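## Task

Use three of the four lettered blocks to form "YES". All three must rest entirely on the mat, in a straight, tightly spaced line. Seen from the robot's base, the letters on their top faces must read left to right and stand upright. The leftover block must end up off the mat. Nothing may count on the robot holding it there at the end. Release the blocks and move the gripper away when finished.

## Robot and tools

Robot: one six-joint arm (UR7e type) carrying a two-finger parallel gripper with a 50 mm maximum opening and a wrist camera. Other views come from cam_high and cam_low (896x504 each); cam_wrist is a 616x616 fisheye.

Frames: everything is in the scene frame. Its origin sits on the table top directly beneath the arm's base, +z is up, and +y lies to the left for someone facing along +x. The base may be slightly tilted. Gripper axes: the fingers extend along gripper +z and close along gripper x. end_effector_position is the midpoint between the pads; fingertips are 17.5 mm past it. A pure rotation pivots about that point, which is 25 mm from the last joint's axis toward gripper -y. A flat plate reaching about 9 cm toward gripper -y rotates with the gripper and can hit things.

The row: every motion is described by a row of 10 plain numbers, in this order: x, y, z (metres), qw, qx, qy, qz (unit quaternion, w first), position, force_limit, speed. The first seven are an absolute pose of the gripper in the scene frame, not an offset. The last three control the fingers and each lies in [-1, 1]. position: +1 is fully open (50 mm), about -0.65 makes the pads meet, -1 means grip (close until something stops them). force_limit: per-pad force, roughly 20 N at -1, 102 N at 0, 185 N at +1 (actual grip may exceed this by up to ~17 %). speed: finger gap rate, 20 mm/s at -1, 85 at 0, 150 at +1. Include the desired quaternion in every row; the reported one may drift.

execute_actions: argument actions is a list holding zero or one item, plus optional pictures (boolean). Empty list: no command, just the current state with pictures. An action item: rows (1 to 15 rows of the 10 numbers, one row per control step of 1/30 s; the last row repeats if steps exceeds the number of rows) and steps (4 to 15, default 15). A wait item: only steps (up to 300), counted from the previous result, so your reply time uses some of them. Pictures come only with an empty list or pictures: true. A call is refused entirely if the target lies more than 0.6 m from the last reported position along any gripper axis. Each step the commanded pose is clipped to within 100 mm and 16 degrees of the measured pose, motion trails commands by about 0.17 s, and position wins over orientation when both cannot be met. The final 4 steps of an action run after the result is taken, while you reply; a far target may need further actions.

move: target is one row (absolute pose; finger values are sent at the start). speed is the path's top speed in m/s, 0.002 to 0.5, default 0.25; rotation is capped at twice that in rad/s. The straight-line path lasts 0.5 to 10 s and will not avoid obstacles; the hand can lag, stray, or overshoot speed. Optional stop_force (9 to 40 N, not before 0.2 s of scene time) ends the path when the wrist sensor sees that much extra resistance along the direction of travel for 2 steps; the hand then backs up 2 steps and holds. Use it with a very slow speed to set blocks down; the target may then lie well beyond contact. Omit it when lifting away from a surface, and don't rely on it for moves that rotate. The result adds a move: line with the ending (done, contact, held, off_target, moving, fault), the limits that acted (paced = pose clipped, held = some steps blocked), and the remaining distance to target.

wait: seconds, 0 to 10; the robot receives nothing new.
zoom_image: camera (cam_high, cam_low or cam_wrist) and region [x0, y0, x1, y1] in that camera's pixels, top-left origin, at most 504x504; gives a closer look at the latest image.
read_manual: optional section, only "licences"; returns licence texts and moves nothing.
finished_scene: scene, the current scene number; ends it for good, reports success and loads the next task.

Reading results: the state line gives pose and velocities (m/s, rad/s). Hand target shows where the controller is heading. HELD marks steps on which part of your row was withheld; a pose unreachable line means the clearance check (which treats the base mount as arm) altered or blocked the command. object_status: 0 moving, 1 stopped while opening, 2 stopped while closing (an object is held), 3 at requested position or pads met (usually nothing held). Changing position by at least 0.01 is needed before a new force_limit or speed applies. Opening in mm is about (250 - position_measured) x 0.202. Wrist force and torque are in gripper axes, with offsets up to ~4 N, noise up to 2.4 N, saturation near 50 N; pushing on a surface reads as force back toward the arm. MOTOR HOT appears at 70 °C; at 85 °C the brakes lock until cooling.

Cautions: the arm is stiff, so driving even slightly into a firm surface can trigger a fault, as can joint torque at its load limit (wrists 26 N m, others 139 N m) or any external force of 150 N; a fault halts the arm for 10 s. Approach slowly, release blocks gently rather than dropping them, avoid slams and hard shoves, and never knock anything off the table. Brief outside tugs on a held block or pushes on loose blocks may happen, so confirm grips (object_status 2) and check placements in the cameras before finishing.

Each tool is called after ">>>" as a command line: name --argument value for each argument, lists and objects as JSON in quotes; but a table of rows of numbers goes row by row, as --pt "numbers of a row", without its own name.

## Session

>>> execute_actions --actions '[]'

Scene clock: 0.00 s of 7600.00 s.
end_effector_position=(+0.8459, +0.2575, +0.3749) position_measured=3 object_status=3 end_effector_quat_wxyz=(+0.729, -0.414, +0.498, -0.221) end_effector_velocity=(+0.000, -0.000, -0.000) end_effector_angular_velocity=(+0.000, +0.000, -0.001)
Joint positions: [-0.012 -0.383  1.272 -4.488 -1.289 -2.286]
Joint velocities: [-0.     0.001 -0.    -0.    -0.001  0.   ]
Motor temperatures (°C, as the motors report them): [27 26 25 40 31 31]
Wrist force (N, on the end effector, along its own x y z axes, offset not removed): no reading
Wrist torque (N m, same axes, about the end effector's origin, offset not removed): no reading
Hand target: +0.846, +0.258, +0.375; +0.729, -0.414, +0.498, -0.221

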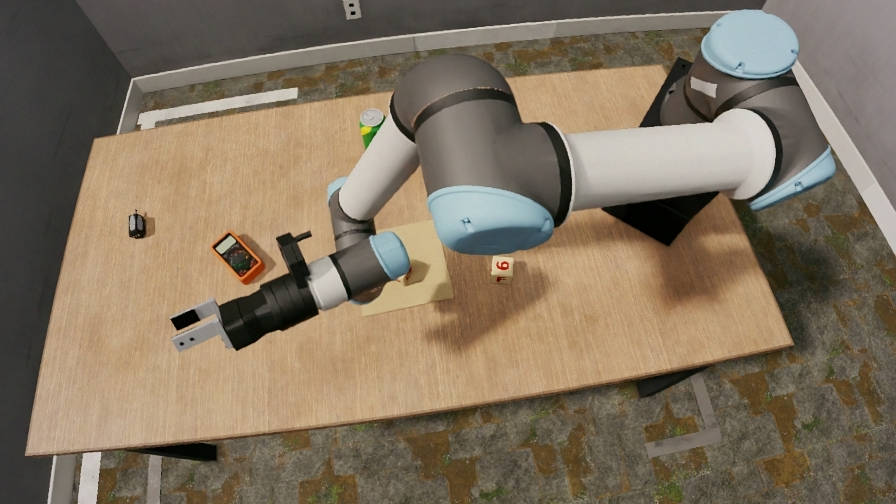

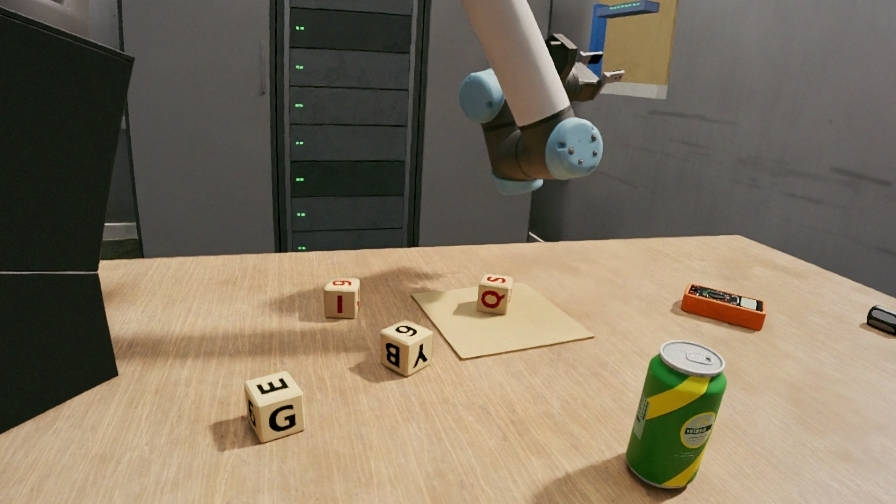

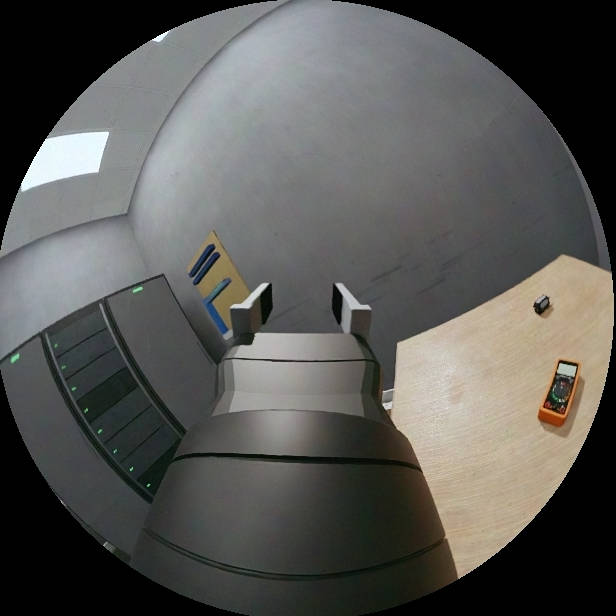

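>>> move --target '[0.55,0.05,0.33,0,0.7071,-0.7071,0,1,-0.5,0.5]' --speed 0.35

Scene clock: 3.57 s of 7600.00 s.
end_effector_position=(+0.5498, +0.0498, +0.3299) position_measured=3 object_status=3 end_effector_quat_wxyz=(-0.000, +0.707, -0.707, +0.000) end_effector_velocity=(-0.002, -0.000, -0.002) end_effector_angular_velocity=(-0.000, +0.011, -0.001)
Joint positions: [-0.385 -1.461  2.164 -2.401 -1.292 -3.45 ]
Joint velocities: [ 0.001  0.003 -0.003  0.01  -0.004 -0.   ]
Motor temperatures (°C, as the motors report them): [27 26 25 40 31 31]
Wrist force (N, on the end effector, along its own x y z axes, offset not removed): [-0.2 1.1 -2.6]
Wrist torque (N m, same axes, about the end effector's origin, offset not removed): [-0.02 0.21 0.08]
Hand target: +0.550, +0.050, +0.330; +0.000, +0.707, -0.707, -0.000
Off the commanded pose: 0.000 m, 0 deg.
Kept back: nothing.
move: done

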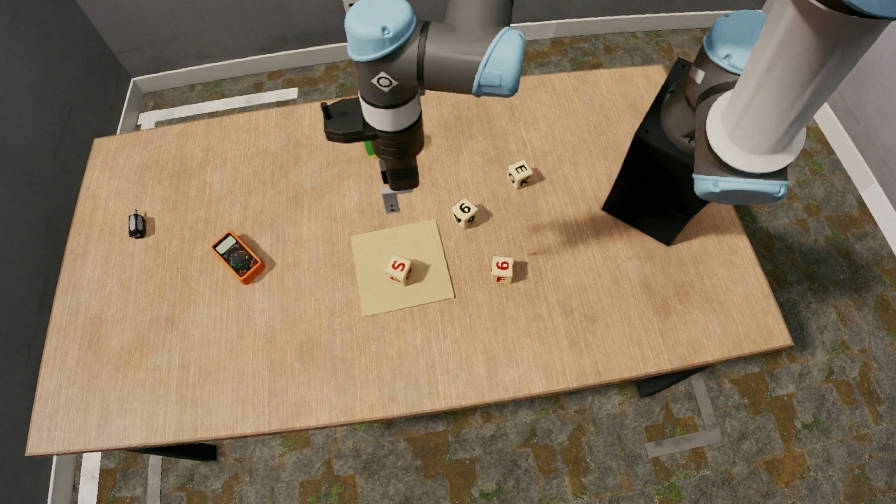

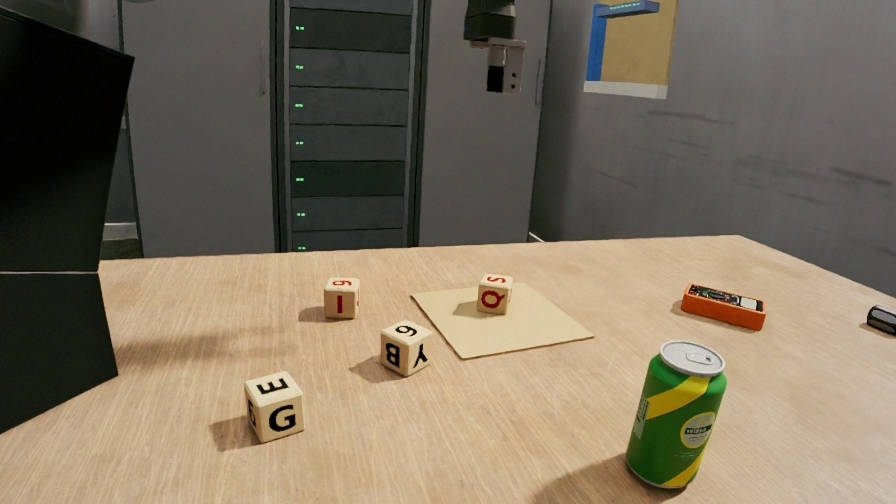

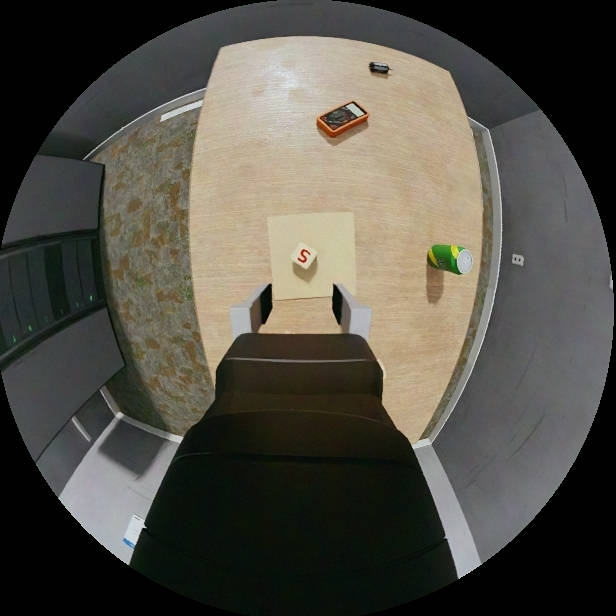

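>>> move --target '[0.55,0.05,0.12,0,0.7071,-0.7071,0,1,-0.5,0.5]' --speed 0.35

>>> zoom_image --camera "cam_wrist" --region '[180,130,440,350]'

>>> zoom_image --camera "cam_high" --region '[330,140,570,330]'

Scene clock: 5.10 s of 7600.00 s.
end_effector_position=(+0.5500, +0.0500, +0.1203) position_measured=3 object_status=3 end_effector_quat_wxyz=(+0.000, +0.707, -0.707, +0.000) end_effector_velocity=(+0.000, -0.000, -0.001) end_effector_angular_velocity=(-0.001, +0.001, -0.000)
Joint positions: [-0.264 -0.911  2.141 -2.961 -1.31  -3.326]
Joint velocities: [ 0.     0.003 -0.002 -0.001 -0.001  0.   ]
Motor temperatures (°C, as the motors report them): [27 26 25 40 31 31]
Wrist force (N, on the end effector, along its own x y z axes, offset not removed): [-0.8 1.0 -2.2]
Wrist torque (N m, same axes, about the end effector's origin, offset not removed): [-0.07 0.29 0.14]
Hand target: +0.550, +0.050, +0.120; +0.000, +0.707, -0.707, +0.000
Off the commanded pose: 0.000 m, 0 deg.
Kept back: nothing.
move: done

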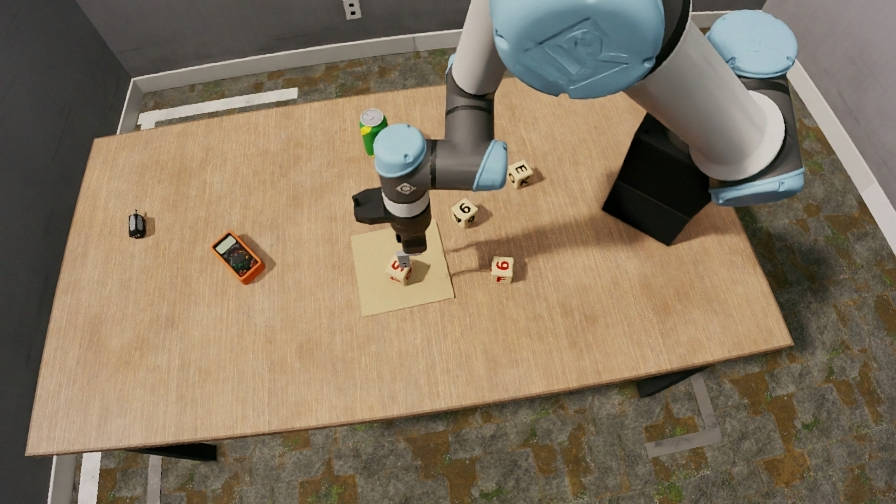

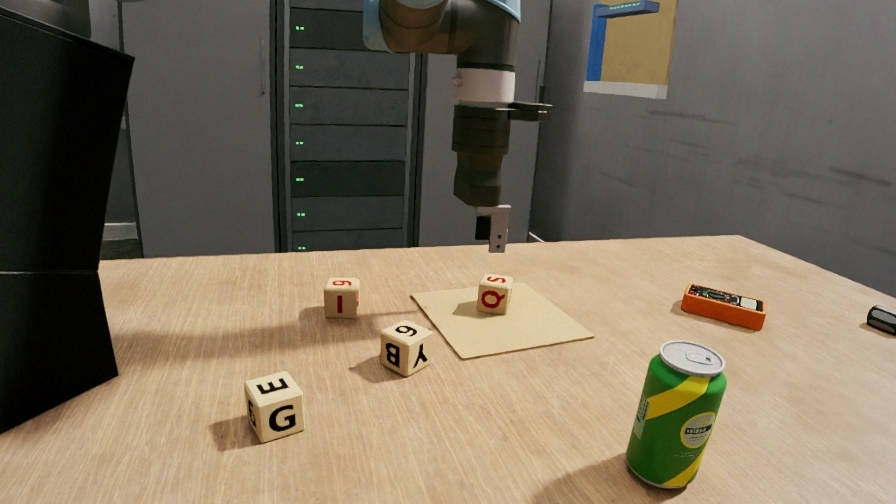

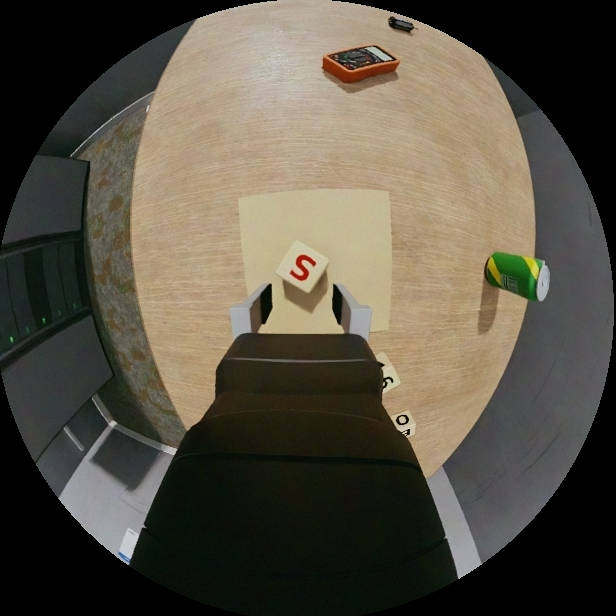

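Region (180, 130, 440, 350) of cam_wrist's 616x616 image, scaled by 1.938, with more detail than that image has; it fills the top 426 rows of this view, and the rest is white.

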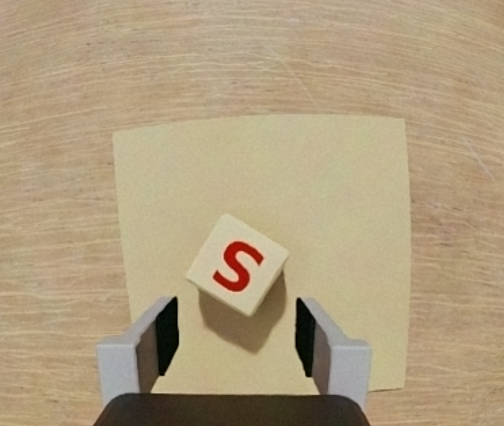

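Region (330, 140, 570, 330) of cam_high's 896x504 image, scaled by 2.100, with more detail than that image has; it fills the top 399 rows of this view, and the rest is white.

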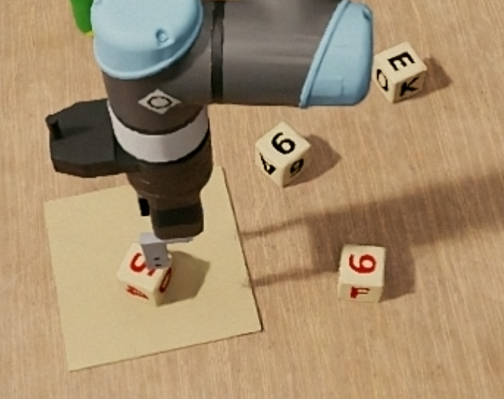

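>>> move --target '[0.567,0.053,0.075,0,0.9636,-0.2672,0,1,-0.5,0.5]' --speed 0.35

>>> zoom_image --camera "cam_wrist" --region '[180,130,440,350]'

Scene clock: 7.60 s of 7600.00 s.
end_effector_position=(+0.5670, +0.0532, +0.0750) position_measured=3 object_status=3 end_effector_quat_wxyz=(+0.000, +0.964, -0.267, -0.000) end_effector_velocity=(-0.001, -0.000, -0.001) end_effector_angular_velocity=(+0.001, +0.002, +0.005)
Joint positions: [-0.265 -0.771  2.015 -2.975 -1.31  -4.356]
Joint velocities: [-0.     0.002 -0.001  0.002  0.    -0.006]
Motor temperatures (°C, as the motors report them): [27 26 25 40 31 31]
Wrist force (N, on the end effector, along its own x y z axes, offset not removed): [0.0 3.2 -1.2]
Wrist torque (N m, same axes, about the end effector's origin, offset not removed): [0.43 0.17 0.07]
Hand target: +0.567, +0.053, +0.075; +0.000, +0.964, -0.267, +0.000
Off the commanded pose: 0.000 m, 0 deg.
Kept back: nothing.
move: done

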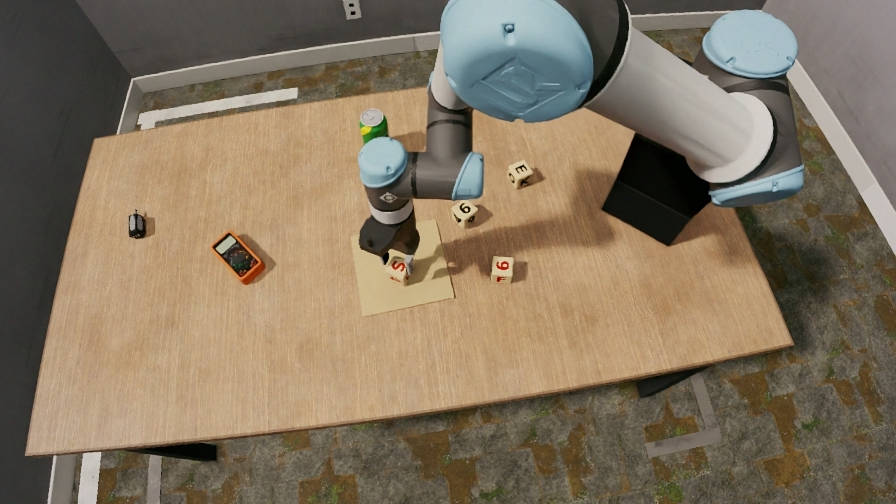

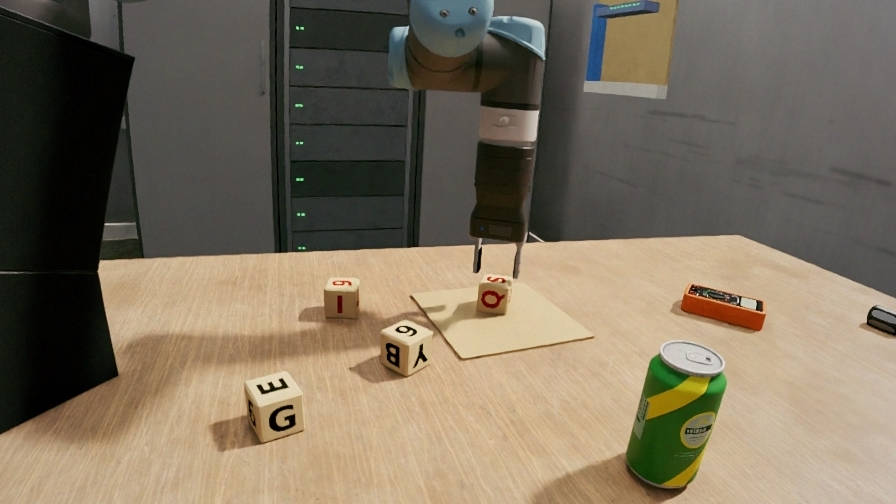

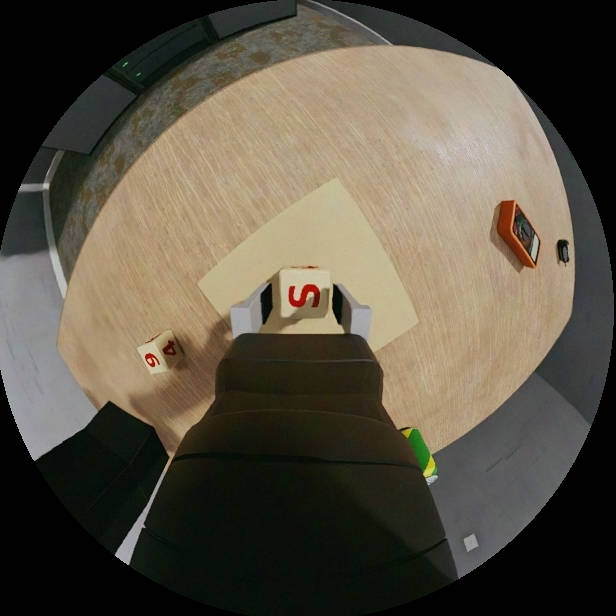

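Region (180, 130, 440, 350) of cam_wrist's 616x616 image, scaled by 1.938, with more detail than that image has; it fills the top 426 rows of this view, and the rest is white.

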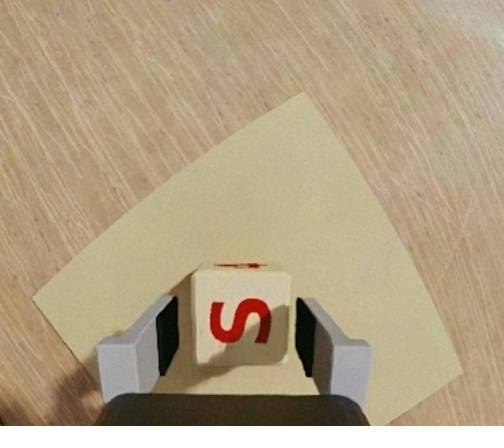

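>>> move --target '[0.567,0.049,0.025,0,0.9636,-0.2672,0,1,-0.5,0.5]' --speed 0.08

>>> move --target '[0.567,0.049,0.025,0,0.9636,-0.2672,0,-1,-0.5,0.5]'

Scene clock: 8.90 s of 7600.00 s.
end_effector_position=(+0.5670, +0.0490, +0.0251) position_measured=3 object_status=3 end_effector_quat_wxyz=(+0.000, +0.964, -0.267, +0.000) end_effector_velocity=(+0.000, +0.001, -0.001) end_effector_angular_velocity=(+0.002, -0.000, -0.000)
Joint positions: [-0.249 -0.643  1.952 -3.045 -1.312 -4.34 ]
Joint velocities: [ 0.     0.003 -0.002 -0.001  0.002  0.001]
Motor temperatures (°C, as the motors report them): [27 26 25 40 31 31]
Wrist force (N, on the end effector, along its own x y z axes, offset not removed): [-0.4 0.5 -1.4]
Wrist torque (N m, same axes, about the end effector's origin, offset not removed): [-0.12 0.05 0.16]
Hand target: +0.567, +0.049, +0.025; +0.000, +0.964, -0.267, +0.000
Off the commanded pose: 0.000 m, 0 deg.
Kept back: nothing.
move: done

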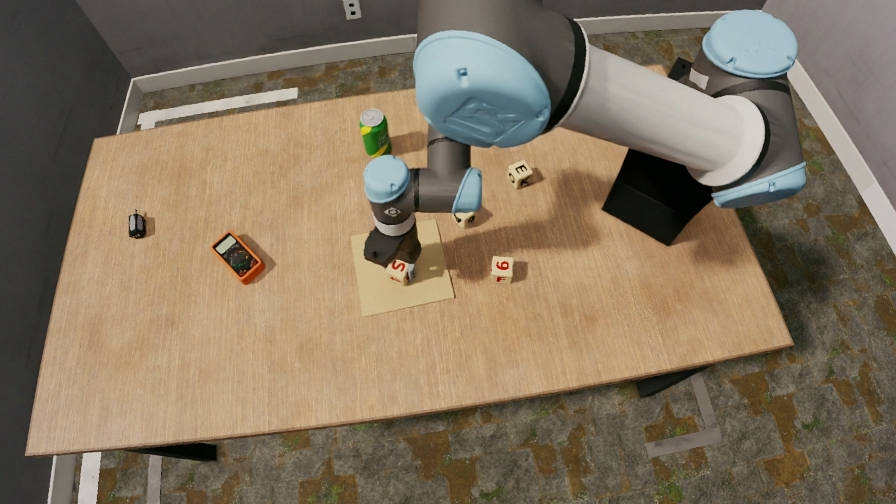

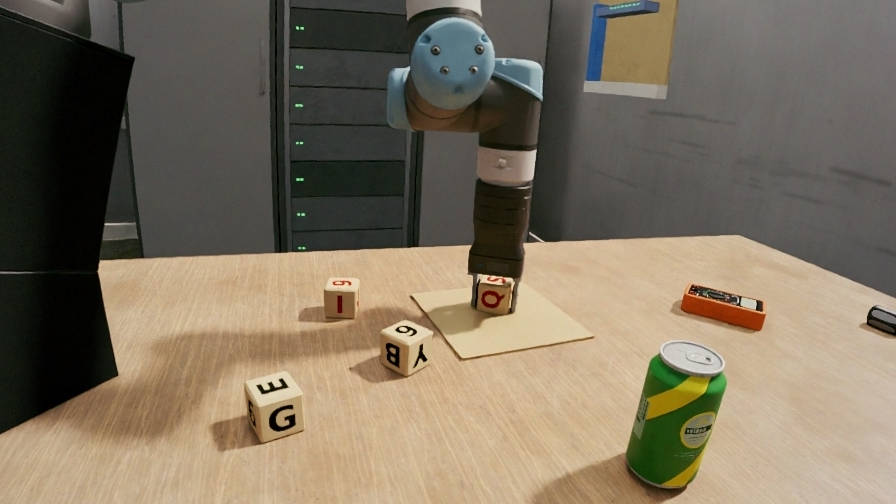

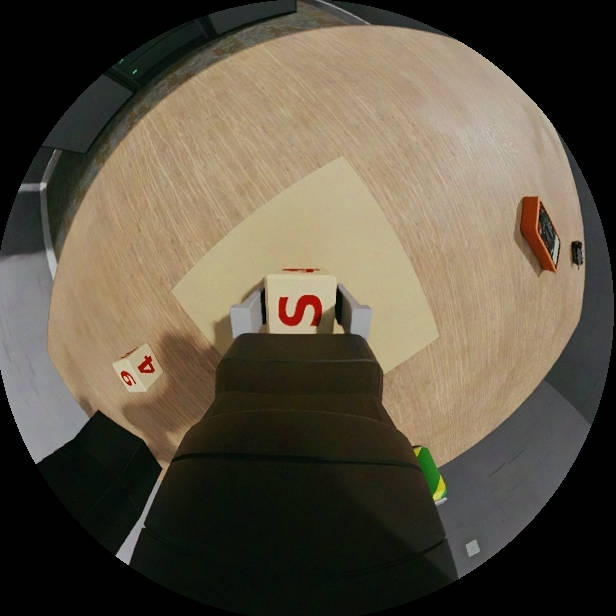

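Scene clock: 9.60 s of 7600.00 s.
end_effector_position=(+0.5670, +0.0490, +0.0250) position_measured=33 object_status=2 end_effector_quat_wxyz=(+0.000, +0.964, -0.267, +0.000) end_effector_velocity=(+0.001, -0.000, +0.001) end_effector_angular_velocity=(-0.001, -0.002, +0.000)
Joint positions: [-0.249 -0.643  1.952 -3.045 -1.312 -4.34 ]
Joint velocities: [ 0.    -0.001 -0.    -0.001 -0.001  0.   ]
Motor temperatures (°C, as the motors report them): [27 26 25 40 31 31]
Wrist force (N, on the end effector, along its own x y z axes, offset not removed): [-2.1 3.0 -8.9]
Wrist torque (N m, same axes, about the end effector's origin, offset not removed): [0.15 0.18 0.11]
Hand target: +0.567, +0.049, +0.025; +0.000, +0.964, -0.267, +0.000
Off the commanded pose: 0.000 m, 0 deg.
Kept back: nothing.
move: done

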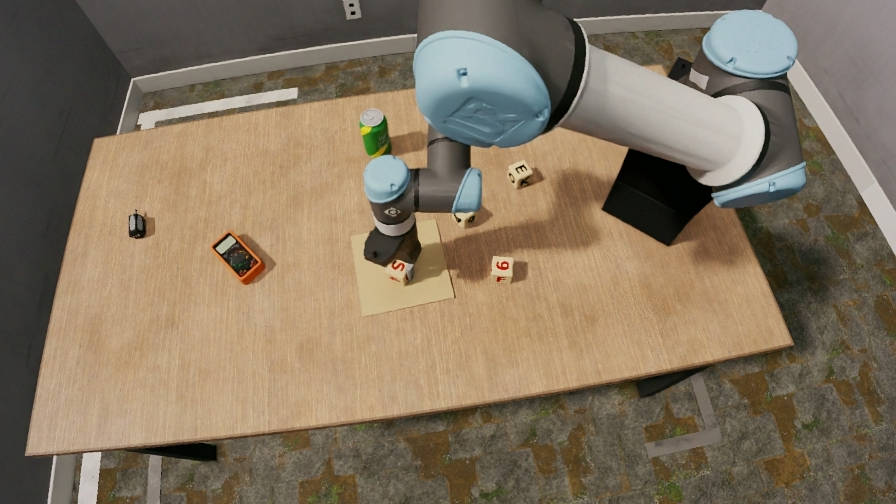

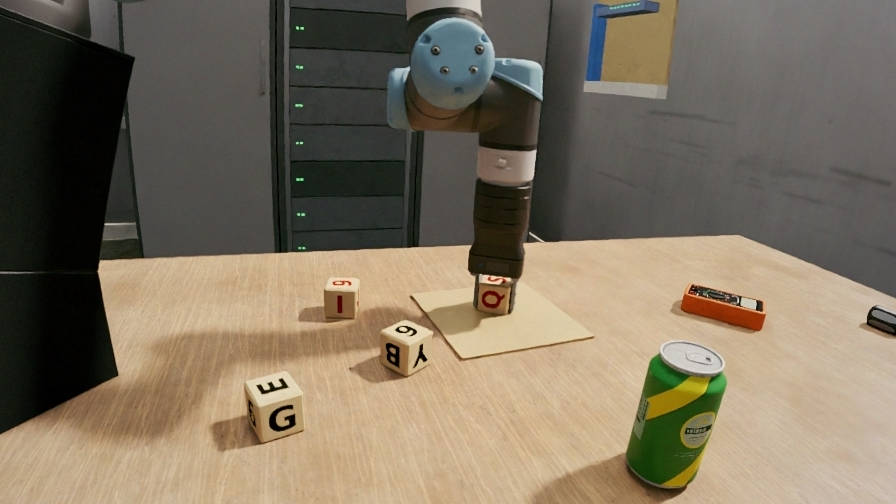

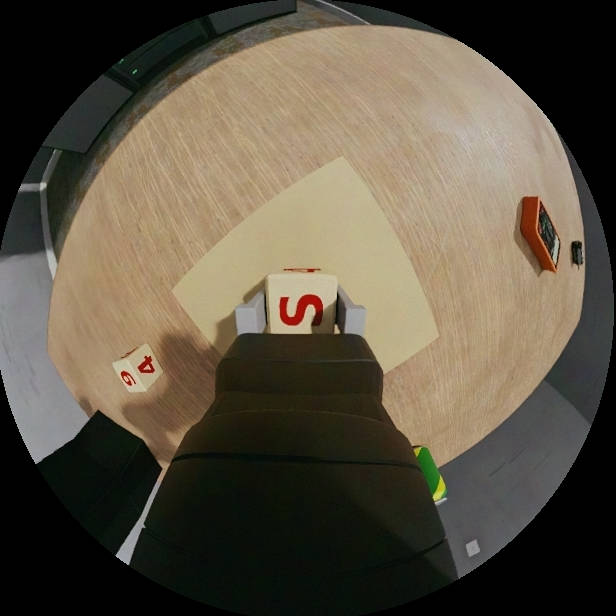

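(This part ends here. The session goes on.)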